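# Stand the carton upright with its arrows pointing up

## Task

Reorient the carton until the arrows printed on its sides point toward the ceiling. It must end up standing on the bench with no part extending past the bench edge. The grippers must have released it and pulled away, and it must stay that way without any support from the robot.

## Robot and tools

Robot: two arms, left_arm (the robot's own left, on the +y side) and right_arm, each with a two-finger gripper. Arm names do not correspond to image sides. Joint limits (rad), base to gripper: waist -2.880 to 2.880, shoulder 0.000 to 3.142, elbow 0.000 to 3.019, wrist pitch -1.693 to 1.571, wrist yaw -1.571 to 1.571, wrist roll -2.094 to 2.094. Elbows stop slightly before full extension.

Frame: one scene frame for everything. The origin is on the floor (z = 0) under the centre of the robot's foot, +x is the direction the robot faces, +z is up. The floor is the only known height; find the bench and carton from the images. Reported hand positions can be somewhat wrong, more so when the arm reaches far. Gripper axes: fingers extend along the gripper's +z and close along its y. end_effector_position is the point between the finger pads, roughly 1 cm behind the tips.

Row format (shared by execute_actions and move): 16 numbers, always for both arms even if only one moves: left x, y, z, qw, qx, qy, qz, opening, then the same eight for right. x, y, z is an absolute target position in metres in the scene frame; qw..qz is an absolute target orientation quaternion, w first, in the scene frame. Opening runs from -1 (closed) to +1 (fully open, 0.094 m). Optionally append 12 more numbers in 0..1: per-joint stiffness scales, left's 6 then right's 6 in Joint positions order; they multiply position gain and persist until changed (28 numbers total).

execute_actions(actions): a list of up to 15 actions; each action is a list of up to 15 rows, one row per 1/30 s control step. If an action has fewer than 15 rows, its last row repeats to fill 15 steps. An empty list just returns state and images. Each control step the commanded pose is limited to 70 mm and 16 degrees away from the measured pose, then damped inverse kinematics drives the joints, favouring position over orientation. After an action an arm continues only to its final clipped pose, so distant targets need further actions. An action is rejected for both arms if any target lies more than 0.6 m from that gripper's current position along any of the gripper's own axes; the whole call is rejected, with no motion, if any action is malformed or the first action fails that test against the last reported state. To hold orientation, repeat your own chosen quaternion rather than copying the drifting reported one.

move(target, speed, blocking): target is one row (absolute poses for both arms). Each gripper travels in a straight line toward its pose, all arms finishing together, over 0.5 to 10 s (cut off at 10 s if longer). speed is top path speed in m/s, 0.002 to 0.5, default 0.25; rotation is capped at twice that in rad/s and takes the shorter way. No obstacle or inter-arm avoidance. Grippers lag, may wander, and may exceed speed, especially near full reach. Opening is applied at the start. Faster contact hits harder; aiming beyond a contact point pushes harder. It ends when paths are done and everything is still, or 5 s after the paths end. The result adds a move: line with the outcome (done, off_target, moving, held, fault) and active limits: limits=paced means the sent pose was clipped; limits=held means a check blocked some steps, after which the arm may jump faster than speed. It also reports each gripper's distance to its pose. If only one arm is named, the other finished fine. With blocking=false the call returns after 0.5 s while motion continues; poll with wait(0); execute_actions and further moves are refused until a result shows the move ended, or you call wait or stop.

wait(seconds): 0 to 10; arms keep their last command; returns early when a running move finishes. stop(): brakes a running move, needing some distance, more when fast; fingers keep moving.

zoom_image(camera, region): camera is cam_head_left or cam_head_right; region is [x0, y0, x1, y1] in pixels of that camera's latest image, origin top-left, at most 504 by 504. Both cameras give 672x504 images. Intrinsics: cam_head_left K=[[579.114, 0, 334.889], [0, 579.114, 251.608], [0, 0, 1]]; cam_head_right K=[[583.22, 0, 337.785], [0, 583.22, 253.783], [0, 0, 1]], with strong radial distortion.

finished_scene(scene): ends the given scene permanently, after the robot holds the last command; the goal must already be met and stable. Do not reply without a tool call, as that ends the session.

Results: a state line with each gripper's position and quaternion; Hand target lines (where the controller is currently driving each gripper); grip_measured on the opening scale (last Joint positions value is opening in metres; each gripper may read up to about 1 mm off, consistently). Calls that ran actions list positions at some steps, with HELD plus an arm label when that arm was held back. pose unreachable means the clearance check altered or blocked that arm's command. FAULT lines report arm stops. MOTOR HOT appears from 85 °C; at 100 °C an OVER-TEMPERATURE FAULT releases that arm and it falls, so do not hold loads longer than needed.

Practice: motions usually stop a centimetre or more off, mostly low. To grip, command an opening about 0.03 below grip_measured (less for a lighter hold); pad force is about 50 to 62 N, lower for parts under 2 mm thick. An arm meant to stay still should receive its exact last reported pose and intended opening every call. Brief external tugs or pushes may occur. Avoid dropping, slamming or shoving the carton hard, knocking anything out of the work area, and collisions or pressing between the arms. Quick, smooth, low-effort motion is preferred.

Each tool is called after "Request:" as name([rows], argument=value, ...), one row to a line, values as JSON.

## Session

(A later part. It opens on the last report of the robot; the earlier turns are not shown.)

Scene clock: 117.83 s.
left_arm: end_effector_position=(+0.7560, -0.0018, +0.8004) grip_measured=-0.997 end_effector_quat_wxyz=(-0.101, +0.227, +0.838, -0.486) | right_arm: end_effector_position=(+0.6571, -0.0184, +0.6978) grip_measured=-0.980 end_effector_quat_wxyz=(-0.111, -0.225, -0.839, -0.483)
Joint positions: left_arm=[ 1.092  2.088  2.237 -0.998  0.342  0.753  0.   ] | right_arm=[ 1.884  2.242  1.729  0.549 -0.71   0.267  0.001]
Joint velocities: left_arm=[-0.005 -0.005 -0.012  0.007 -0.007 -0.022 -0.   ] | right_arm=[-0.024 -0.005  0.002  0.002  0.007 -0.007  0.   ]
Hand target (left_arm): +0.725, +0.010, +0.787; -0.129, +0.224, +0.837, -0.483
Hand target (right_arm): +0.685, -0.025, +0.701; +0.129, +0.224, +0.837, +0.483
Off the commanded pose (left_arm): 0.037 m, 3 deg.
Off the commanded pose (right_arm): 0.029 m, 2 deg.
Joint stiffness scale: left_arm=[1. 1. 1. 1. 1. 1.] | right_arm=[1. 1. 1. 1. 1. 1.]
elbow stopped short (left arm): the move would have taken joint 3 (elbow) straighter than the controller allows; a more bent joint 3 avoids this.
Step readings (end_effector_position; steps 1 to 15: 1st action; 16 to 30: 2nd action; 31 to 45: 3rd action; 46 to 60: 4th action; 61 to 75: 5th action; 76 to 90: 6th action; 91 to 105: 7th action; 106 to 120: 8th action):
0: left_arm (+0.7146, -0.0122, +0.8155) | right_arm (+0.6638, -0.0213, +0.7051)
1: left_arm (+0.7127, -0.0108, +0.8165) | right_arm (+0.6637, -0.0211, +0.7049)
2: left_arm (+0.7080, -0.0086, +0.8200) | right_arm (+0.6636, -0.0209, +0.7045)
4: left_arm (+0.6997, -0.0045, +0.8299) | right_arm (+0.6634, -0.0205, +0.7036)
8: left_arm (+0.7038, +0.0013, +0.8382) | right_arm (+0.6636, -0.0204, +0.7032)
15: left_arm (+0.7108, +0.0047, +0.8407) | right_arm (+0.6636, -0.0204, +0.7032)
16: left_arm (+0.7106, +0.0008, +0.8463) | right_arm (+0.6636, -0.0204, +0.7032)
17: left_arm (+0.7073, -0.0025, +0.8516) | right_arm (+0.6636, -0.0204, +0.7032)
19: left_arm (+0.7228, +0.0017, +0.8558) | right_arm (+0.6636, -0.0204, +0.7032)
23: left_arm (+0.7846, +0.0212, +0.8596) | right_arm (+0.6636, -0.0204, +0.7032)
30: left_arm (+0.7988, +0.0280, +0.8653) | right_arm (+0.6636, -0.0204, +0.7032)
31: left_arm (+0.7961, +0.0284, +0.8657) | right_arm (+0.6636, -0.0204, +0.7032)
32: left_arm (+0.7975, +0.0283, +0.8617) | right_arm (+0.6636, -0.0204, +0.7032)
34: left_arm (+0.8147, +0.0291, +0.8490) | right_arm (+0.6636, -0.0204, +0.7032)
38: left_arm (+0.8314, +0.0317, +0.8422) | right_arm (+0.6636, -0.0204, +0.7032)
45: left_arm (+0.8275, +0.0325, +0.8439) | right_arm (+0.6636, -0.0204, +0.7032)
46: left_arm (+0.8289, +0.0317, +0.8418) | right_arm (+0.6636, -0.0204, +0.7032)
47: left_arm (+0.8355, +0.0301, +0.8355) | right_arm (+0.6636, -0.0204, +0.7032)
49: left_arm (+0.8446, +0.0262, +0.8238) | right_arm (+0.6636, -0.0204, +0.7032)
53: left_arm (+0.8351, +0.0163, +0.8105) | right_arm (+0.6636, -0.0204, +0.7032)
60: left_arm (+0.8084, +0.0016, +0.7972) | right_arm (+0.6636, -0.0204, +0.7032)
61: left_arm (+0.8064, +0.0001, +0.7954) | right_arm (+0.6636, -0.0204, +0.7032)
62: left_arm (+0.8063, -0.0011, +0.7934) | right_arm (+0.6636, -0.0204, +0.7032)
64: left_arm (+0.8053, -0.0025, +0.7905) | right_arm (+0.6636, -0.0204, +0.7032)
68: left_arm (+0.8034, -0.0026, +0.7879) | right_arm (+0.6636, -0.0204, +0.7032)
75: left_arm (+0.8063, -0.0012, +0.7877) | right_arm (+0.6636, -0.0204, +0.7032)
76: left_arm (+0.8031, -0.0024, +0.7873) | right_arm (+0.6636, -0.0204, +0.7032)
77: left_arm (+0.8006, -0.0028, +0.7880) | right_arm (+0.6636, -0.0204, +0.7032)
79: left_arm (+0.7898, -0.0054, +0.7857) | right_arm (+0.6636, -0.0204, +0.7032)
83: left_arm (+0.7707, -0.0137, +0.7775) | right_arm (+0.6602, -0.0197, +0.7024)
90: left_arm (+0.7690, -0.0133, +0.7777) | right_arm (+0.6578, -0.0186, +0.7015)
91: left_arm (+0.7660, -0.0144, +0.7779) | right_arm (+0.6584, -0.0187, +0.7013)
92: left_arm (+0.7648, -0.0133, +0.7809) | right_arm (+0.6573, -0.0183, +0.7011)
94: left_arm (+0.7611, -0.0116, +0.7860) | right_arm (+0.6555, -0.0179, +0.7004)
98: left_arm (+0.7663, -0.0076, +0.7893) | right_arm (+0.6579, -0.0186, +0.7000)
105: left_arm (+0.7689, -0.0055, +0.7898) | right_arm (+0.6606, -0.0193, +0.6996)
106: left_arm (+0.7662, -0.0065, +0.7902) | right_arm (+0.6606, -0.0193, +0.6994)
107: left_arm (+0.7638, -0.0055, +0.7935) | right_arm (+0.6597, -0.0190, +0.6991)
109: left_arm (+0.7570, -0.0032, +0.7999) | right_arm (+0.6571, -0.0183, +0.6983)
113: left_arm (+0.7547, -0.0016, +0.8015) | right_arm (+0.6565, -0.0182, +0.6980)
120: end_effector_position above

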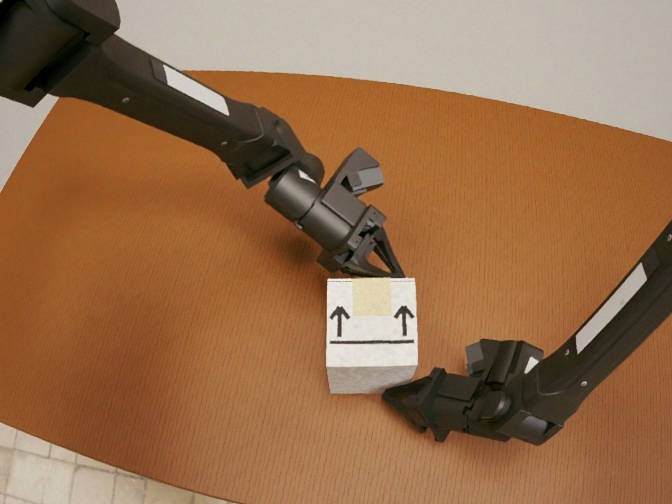

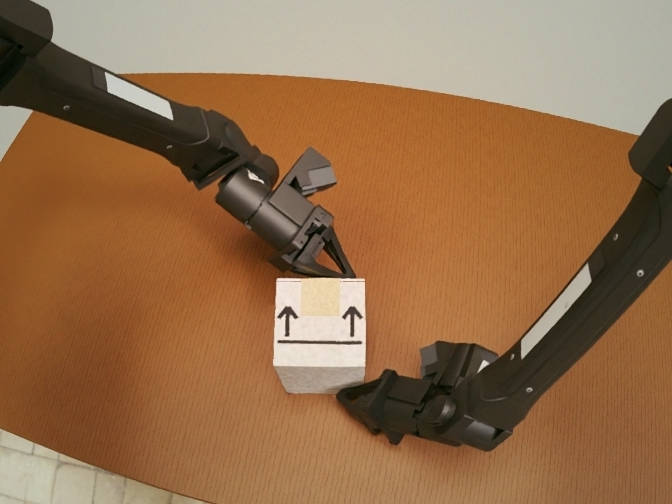

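It's tipping. Continue.

Request:
execute_actions([
  [[0.71,0.01,0.787,-0.129,0.224,0.837,-0.483,-1,0.688,-0.025,0.7,0.129,0.224,0.837,0.483,-1]],
  [[0.695,0.01,0.79,-0.129,0.224,0.837,-0.483,-1,0.688,-0.025,0.7,0.129,0.224,0.837,0.483,-1]],
  [[0.68,0.01,0.795,-0.129,0.224,0.837,-0.483,-1,0.688,-0.025,0.7,0.129,0.224,0.837,0.483,-1]],
])

Scene clock: 121.67 s.
left_arm: end_effector_position=(+0.7280, +0.0001, +0.8166) grip_measured=-0.997 end_effector_quat_wxyz=(-0.090, +0.226, +0.839, -0.486) | right_arm: end_effector_position=(+0.6491, -0.0186, +0.6943) grip_measured=-0.980 end_effector_quat_wxyz=(-0.102, -0.227, -0.841, -0.481)
Joint positions: left_arm=[ 1.095  1.99   2.011 -0.853  0.353  0.758  0.   ] | right_arm=[ 1.881  2.249  1.729  0.538 -0.707  0.267  0.001]
Joint velocities: left_arm=[-0.015  0.005  0.002 -0.007  0.022 -0.007 -0.001] | right_arm=[ 0.005 -0.005 -0.002 -0.002  0.007  0.007 -0.001]
Hand target (left_arm): +0.681, +0.010, +0.798; -0.129, +0.224, +0.836, -0.484
Hand target (right_arm): +0.687, -0.026, +0.702; +0.129, +0.224, +0.837, +0.483
Off the commanded pose (left_arm): 0.054 m, 4 deg.
Off the commanded pose (right_arm): 0.040 m, 3 deg.
Joint stiffness scale: left_arm=[1. 1. 1. 1. 1. 1.] | right_arm=[1. 1. 1. 1. 1. 1.]
Step readings (end_effector_position; steps 1 to 15: 1st action; 16 to 30: 2nd action; 31 to 45: 3rd action):
0: left_arm (+0.7560, -0.0018, +0.8004) | right_arm (+0.6571, -0.0184, +0.6978)
1: left_arm (+0.7549, -0.0020, +0.8003) | right_arm (+0.6571, -0.0184, +0.6978)
2: left_arm (+0.7542, -0.0017, +0.8015) | right_arm (+0.6567, -0.0182, +0.6977)
4: left_arm (+0.7502, -0.0011, +0.8041) | right_arm (+0.6561, -0.0180, +0.6976)
8: left_arm (+0.7489, -0.0011, +0.8049) | right_arm (+0.6553, -0.0180, +0.6972)
15: left_arm (+0.7496, -0.0010, +0.8047) | right_arm (+0.6553, -0.0180, +0.6972)
16: left_arm (+0.7485, -0.0015, +0.8048) | right_arm (+0.6553, -0.0180, +0.6972)
17: left_arm (+0.7474, -0.0011, +0.8059) | right_arm (+0.6552, -0.0180, +0.6972)
19: left_arm (+0.7430, -0.0002, +0.8088) | right_arm (+0.6537, -0.0181, +0.6965)
23: left_arm (+0.7397, -0.0005, +0.8107) | right_arm (+0.6525, -0.0179, +0.6960)
30: left_arm (+0.7403, -0.0003, +0.8101) | right_arm (+0.6525, -0.0179, +0.6960)
31: left_arm (+0.7391, -0.0007, +0.8102) | right_arm (+0.6525, -0.0179, +0.6960)
32: left_arm (+0.7382, -0.0002, +0.8117) | right_arm (+0.6524, -0.0179, +0.6960)
34: left_arm (+0.7327, +0.0008, +0.8146) | right_arm (+0.6508, -0.0183, +0.6952)
38: left_arm (+0.7272, +0.0001, +0.8170) | right_arm (+0.6491, -0.0186, +0.6943)
45: end_effector_position above

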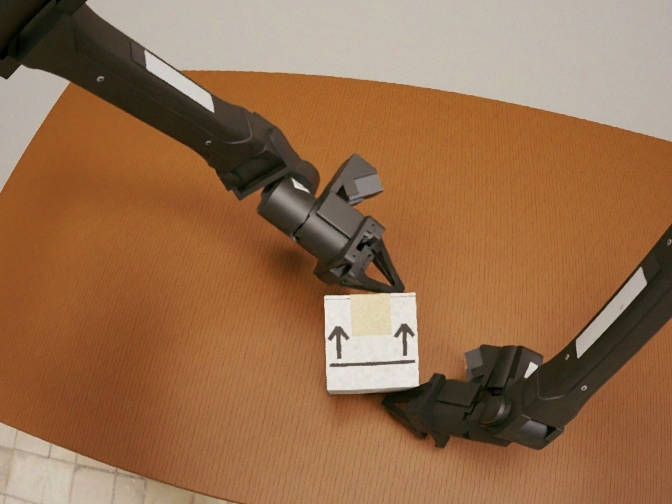

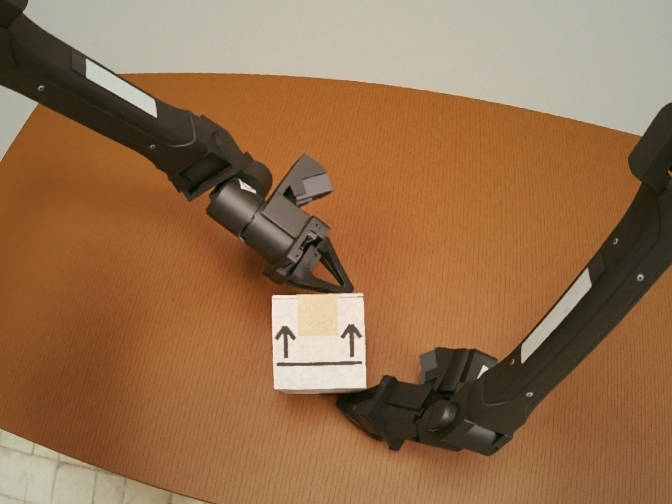

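Request:
execute_actions([
  [[0.67,0.01,0.805,-0.129,0.224,0.837,-0.483,-1,0.675,-0.025,0.7,0.129,0.224,0.837,0.483,-1]],
  [[0.66,0.01,0.812,-0.129,0.224,0.837,-0.483,-1,0.663,-0.025,0.7,0.129,0.224,0.837,0.483,-1]],
  [[0.65,0.01,0.818,-0.129,0.224,0.837,-0.483,-1,0.65,-0.025,0.7,0.129,0.224,0.837,0.483,-1]],
])

Scene clock: 126.13 s.
left_arm: end_effector_position=(+0.6849, -0.0021, +0.8313) grip_measured=-0.997 end_effector_quat_wxyz=(-0.099, +0.226, +0.837, -0.488) | right_arm: end_effector_position=(+0.6350, -0.0264, +0.6901) grip_measured=-0.980 end_effector_quat_wxyz=(-0.114, -0.225, -0.843, -0.475)
Joint positions: left_arm=[ 1.097  1.929  1.826 -0.747  0.352  0.758  0.   ] | right_arm=[ 1.865  2.266  1.712  0.598 -0.711  0.267  0.001]
Joint velocities: left_arm=[ 0.005  0.005 -0.007 -0.022 -0.051  0.007  0.001] | right_arm=[ 0.015 -0.015 -0.002  0.002  0.051 -0.11  -0.001]
Hand target (left_arm): +0.650, +0.010, +0.820; -0.129, +0.224, +0.836, -0.484
Hand target (right_arm): +0.650, -0.025, +0.700; +0.129, +0.224, +0.837, +0.483
Off the commanded pose (left_arm): 0.039 m, 3 deg.
Off the commanded pose (right_arm): 0.018 m, 2 deg.
Joint stiffness scale: left_arm=[1. 1. 1. 1. 1. 1.] | right_arm=[1. 1. 1. 1. 1. 1.]
Step readings (end_effector_position; steps 1 to 15: 1st action; 16 to 30: 2nd action; 31 to 45: 3rd action):
0: left_arm (+0.7280, +0.0001, +0.8166) | right_arm (+0.6491, -0.0186, +0.6943)
1: left_arm (+0.7272, -0.0000, +0.8169) | right_arm (+0.6486, -0.0184, +0.6943)
2: left_arm (+0.7255, +0.0003, +0.8184) | right_arm (+0.6484, -0.0184, +0.6943)
4: left_arm (+0.7184, +0.0012, +0.8216) | right_arm (+0.6466, -0.0191, +0.6932)
8: left_arm (+0.7084, -0.0003, +0.8243) | right_arm (+0.6430, -0.0195, +0.6916)
15: left_arm (+0.7058, -0.0009, +0.8245) | right_arm (+0.6420, -0.0197, +0.6911)
16: left_arm (+0.7050, -0.0011, +0.8244) | right_arm (+0.6417, -0.0197, +0.6913)
17: left_arm (+0.7043, -0.0008, +0.8254) | right_arm (+0.6413, -0.0200, +0.6915)
19: left_arm (+0.6994, -0.0006, +0.8270) | right_arm (+0.6411, -0.0217, +0.6913)
23: left_arm (+0.6911, -0.0018, +0.8285) | right_arm (+0.6380, -0.0243, +0.6896)
30: left_arm (+0.6923, -0.0015, +0.8284) | right_arm (+0.6391, -0.0245, +0.6901)
31: left_arm (+0.6916, -0.0017, +0.8284) | right_arm (+0.6392, -0.0246, +0.6905)
32: left_arm (+0.6911, -0.0014, +0.8293) | right_arm (+0.6388, -0.0249, +0.6909)
34: left_arm (+0.6884, -0.0014, +0.8308) | right_arm (+0.6376, -0.0256, +0.6911)
38: left_arm (+0.6851, -0.0021, +0.8312) | right_arm (+0.6351, -0.0262, +0.6902)
45: end_effector_position above

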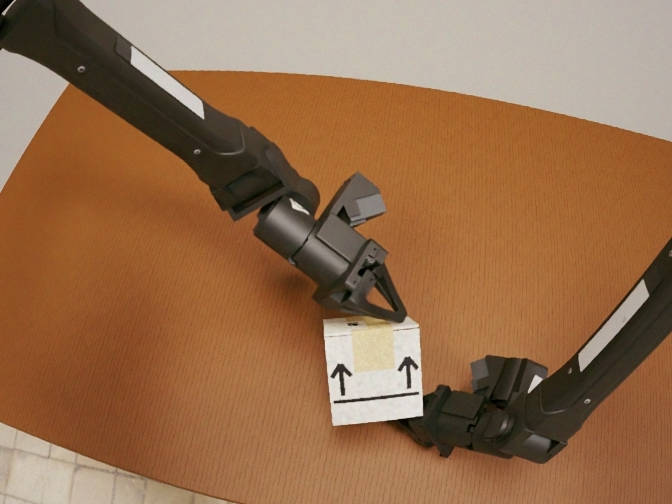

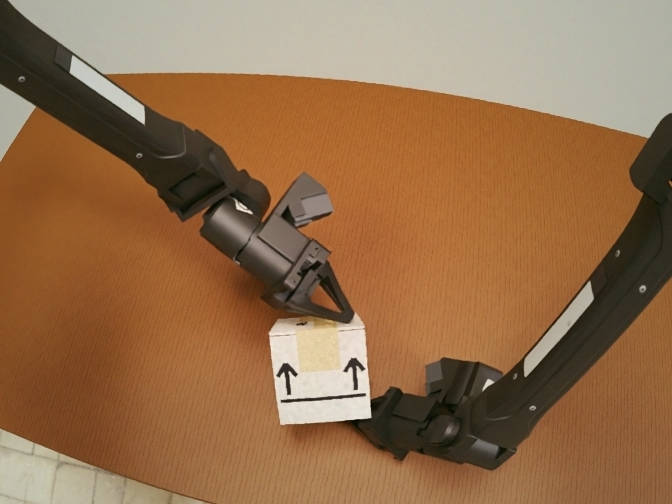

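Request:
execute_actions([
  [[0.65,0.01,0.822,-0.129,0.224,0.837,-0.483,-1,0.632,-0.028,0.7,0.129,0.224,0.837,0.483,-1]],
  [[0.645,0.01,0.822,-0.129,0.224,0.837,-0.483,-1,0.615,-0.03,0.7,0.129,0.224,0.837,0.483,-1]],
  [[0.64,0.01,0.822,-0.129,0.224,0.837,-0.483,-1,0.598,-0.033,0.698,0.129,0.224,0.837,0.483,-1]],
  [[0.64,0.01,0.822,-0.129,0.224,0.837,-0.483,-1,0.58,-0.036,0.696,0.129,0.224,0.837,0.483,-1]],
])

Scene clock: 130.80 s.
left_arm: end_effector_position=(+0.6522, +0.0009, +0.8321) grip_measured=-0.997 end_effector_quat_wxyz=(-0.121, +0.224, +0.834, -0.489) | right_arm: end_effector_position=(+0.5905, -0.0414, +0.6900) grip_measured=-0.980 end_effector_quat_wxyz=(-0.137, -0.217, -0.840, -0.477)
Joint positions: left_arm=[ 1.11   1.924  1.757 -0.725  0.346  0.758  0.   ] | right_arm=[ 1.826  2.309  1.653  0.748 -0.76   0.267  0.001]
Joint velocities: left_arm=[ 0.005 -0.015 -0.012  0.012 -0.081  0.022  0.001] | right_arm=[-0.073  0.005  0.022  0.002 -0.022  0.007 -0.001]
Hand target (left_arm): +0.640, +0.010, +0.823; -0.129, +0.224, +0.837, -0.483
Hand target (right_arm): +0.580, -0.035, +0.695; +0.129, +0.223, +0.837, +0.483
Off the commanded pose (left_arm): 0.018 m, 1 deg.
Off the commanded pose (right_arm): 0.013 m, 1 deg.
Joint stiffness scale: left_arm=[1. 1. 1. 1. 1. 1.] | right_arm=[1. 1. 1. 1. 1. 1.]
Step readings (end_effector_position; steps 1 to 15: 1st action; 16 to 30: 2nd action; 31 to 45: 3rd action; 46 to 60: 4th action):
0: left_arm (+0.6849, -0.0021, +0.8313) | right_arm (+0.6350, -0.0264, +0.6901)
1: left_arm (+0.6850, -0.0020, +0.8314) | right_arm (+0.6345, -0.0263, +0.6910)
2: left_arm (+0.6851, -0.0018, +0.8317) | right_arm (+0.6339, -0.0266, +0.6925)
4: left_arm (+0.6827, -0.0019, +0.8325) | right_arm (+0.6321, -0.0271, +0.6941)
8: left_arm (+0.6777, -0.0027, +0.8334) | right_arm (+0.6268, -0.0280, +0.6934)
15: left_arm (+0.6764, -0.0028, +0.8335) | right_arm (+0.6257, -0.0281, +0.6929)
16: left_arm (+0.6761, -0.0030, +0.8333) | right_arm (+0.6251, -0.0284, +0.6934)
17: left_arm (+0.6760, -0.0031, +0.8333) | right_arm (+0.6249, -0.0288, +0.6945)
19: left_arm (+0.6739, -0.0032, +0.8334) | right_arm (+0.6227, -0.0295, +0.6957)
23: left_arm (+0.6689, -0.0038, +0.8343) | right_arm (+0.6173, -0.0305, +0.6946)
30: left_arm (+0.6671, -0.0039, +0.8345) | right_arm (+0.6160, -0.0309, +0.6941)
31: left_arm (+0.6667, -0.0041, +0.8343) | right_arm (+0.6155, -0.0310, +0.6946)
32: left_arm (+0.6667, -0.0042, +0.8342) | right_arm (+0.6156, -0.0312, +0.6952)
34: left_arm (+0.6648, -0.0046, +0.8345) | right_arm (+0.6135, -0.0320, +0.6955)
38: left_arm (+0.6591, -0.0048, +0.8352) | right_arm (+0.6072, -0.0329, +0.6940)
45: left_arm (+0.6567, -0.0047, +0.8354) | right_arm (+0.6049, -0.0333, +0.6935)
46: left_arm (+0.6567, -0.0047, +0.8354) | right_arm (+0.6047, -0.0331, +0.6942)
47: left_arm (+0.6567, -0.0047, +0.8354) | right_arm (+0.6047, -0.0337, +0.6947)
49: left_arm (+0.6563, -0.0041, +0.8349) | right_arm (+0.6028, -0.0340, +0.6953)
53: left_arm (+0.6532, -0.0019, +0.8338) | right_arm (+0.5989, -0.0336, +0.6955)
60: end_effector_position above

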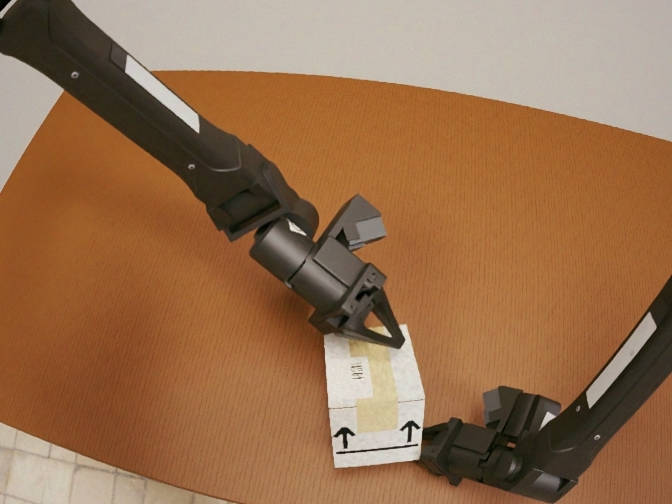

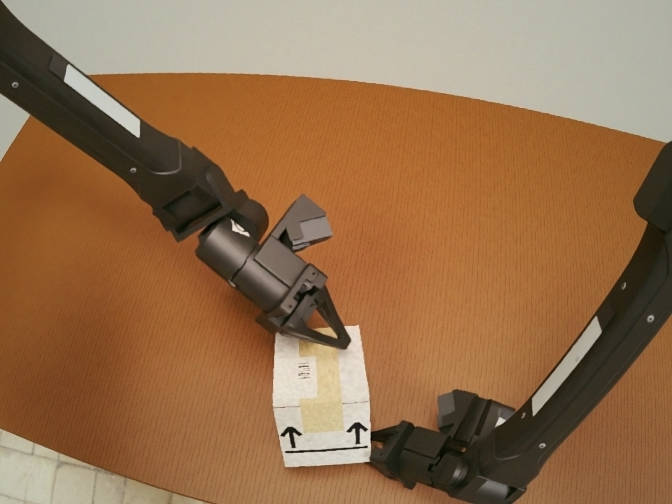

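Withdraw the finger slowly sideways.

Request:
move(target=[0.68,0.04,0.86,-0.129,0.224,0.837,-0.483,-1,0.58,-0.095,0.688,0.129,0.224,0.837,0.483,-1], speed=0.03)

Request:
move(target=[0.62,0.27,0.9,0,0,0.866,-0.5,-1,0.6,-0.24,0.82,0.129,0.224,0.837,0.483,-1])

Scene clock: 134.63 s.
left_arm: end_effector_position=(+0.6727, +0.0205, +0.8590) grip_measured=-0.997 end_effector_quat_wxyz=(-0.129, +0.224, +0.831, -0.492) | right_arm: end_effector_position=(+0.5881, -0.0905, +0.6854) grip_measured=-0.980 end_effector_quat_wxyz=(-0.142, -0.213, -0.837, -0.483)
Joint positions: left_arm=[ 1.11   1.852  1.738 -0.796  0.345  0.758  0.   ] | right_arm=[ 1.756  2.288  1.648  0.749 -0.845  0.276  0.001]
Joint velocities: left_arm=[-0.015 -0.005 -0.002  0.002 -0.037  0.022  0.001] | right_arm=[ 0.005 -0.005 -0.012  0.017  0.095  0.037 -0.001]
Hand target (left_arm): +0.680, +0.039, +0.860; -0.129, +0.224, +0.837, -0.483
Hand target (right_arm): +0.579, -0.095, +0.688; +0.128, +0.223, +0.837, +0.483
Off the commanded pose (left_arm): 0.021 m, 1 deg.
Off the commanded pose (right_arm): 0.010 m, 2 deg.
Joint stiffness scale: left_arm=[1. 1. 1. 1. 1. 1.] | right_arm=[1. 1. 1. 1. 1. 1.]
move: off_target (left_arm)

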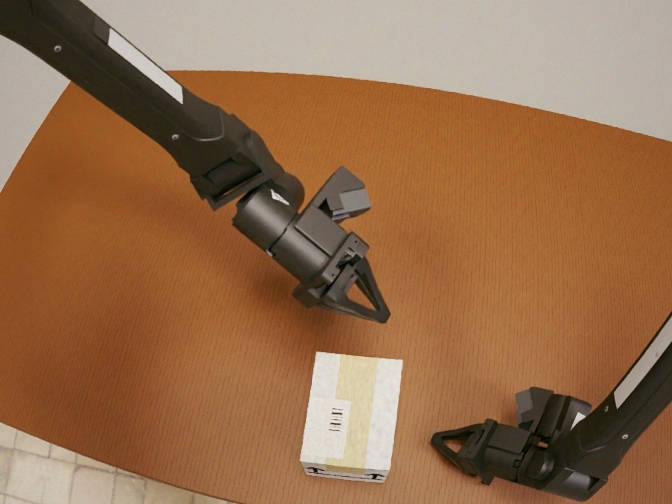

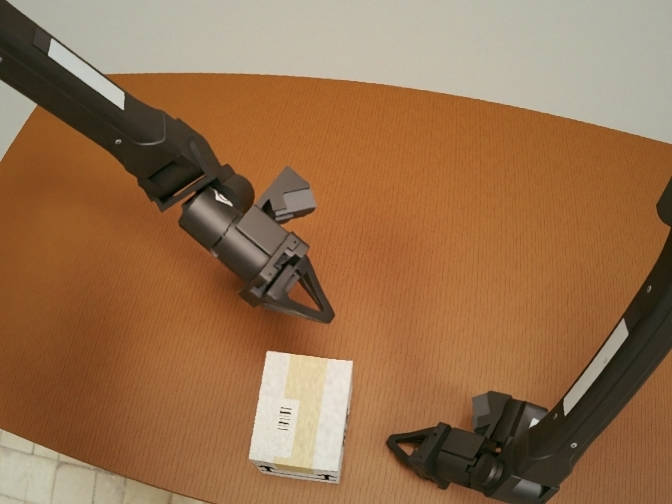

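Scene clock: 136.13 s.
left_arm: end_effector_position=(+0.6069, +0.2678, +0.8936) grip_measured=-0.997 end_effector_quat_wxyz=(-0.011, -0.009, +0.867, -0.498) | right_arm: end_effector_position=(+0.6074, -0.2441, +0.8165) grip_measured=-0.980 end_effector_quat_wxyz=(-0.138, -0.212, -0.840, -0.479)
Joint positions: left_arm=[ 1.615  1.575  1.267 -0.451  0.97   0.673  0.   ] | right_arm=[ 1.558  1.868  1.199  0.793 -1.032  0.3    0.001]
Joint velocities: left_arm=[-0.015 -0.024  0.002 -0.022 -0.022 -0.037  0.001] | right_arm=[ 0.015 -0.005 -0.002  0.002 -0.066  0.022  0.   ]
Hand target (left_arm): +0.620, +0.266, +0.903; +0.000, -0.005, +0.867, -0.499
Hand target (right_arm): +0.597, -0.238, +0.821; +0.128, +0.221, +0.838, +0.483
Off the commanded pose (left_arm): 0.015 m, 2 deg.
Off the commanded pose (right_arm): 0.009 m, 2 deg.
Joint stiffness scale: left_arm=[1. 1. 1. 1. 1. 1.] | right_arm=[1. 1. 1. 1. 1. 1.]
move: off_target (left_arm)

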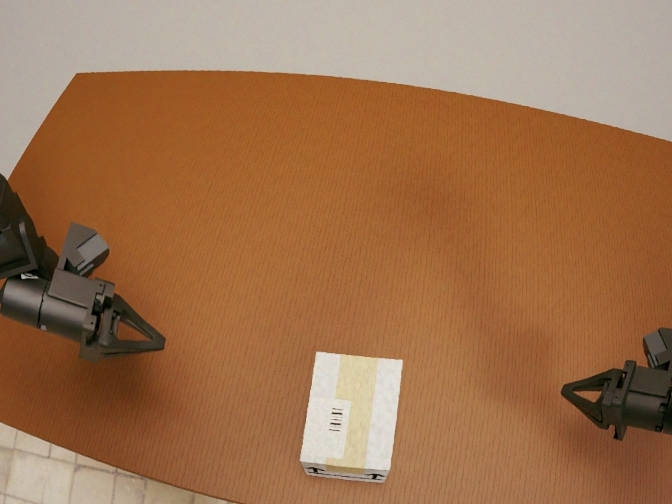

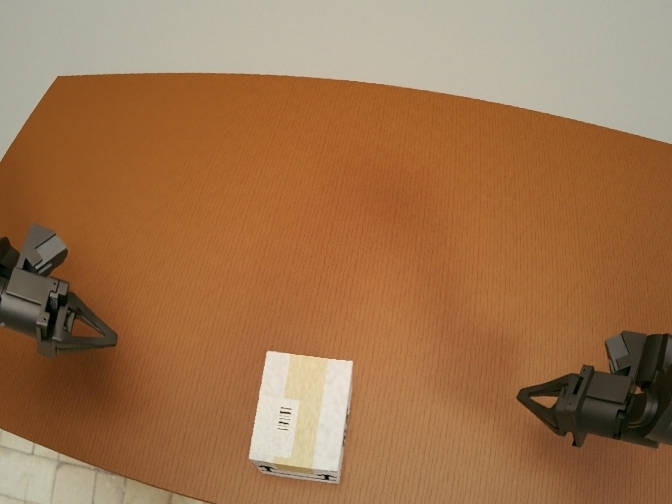

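Upright, with table visible in front of it.

Request:
finished_scene(scene=2)

The scene is finished: the task was done.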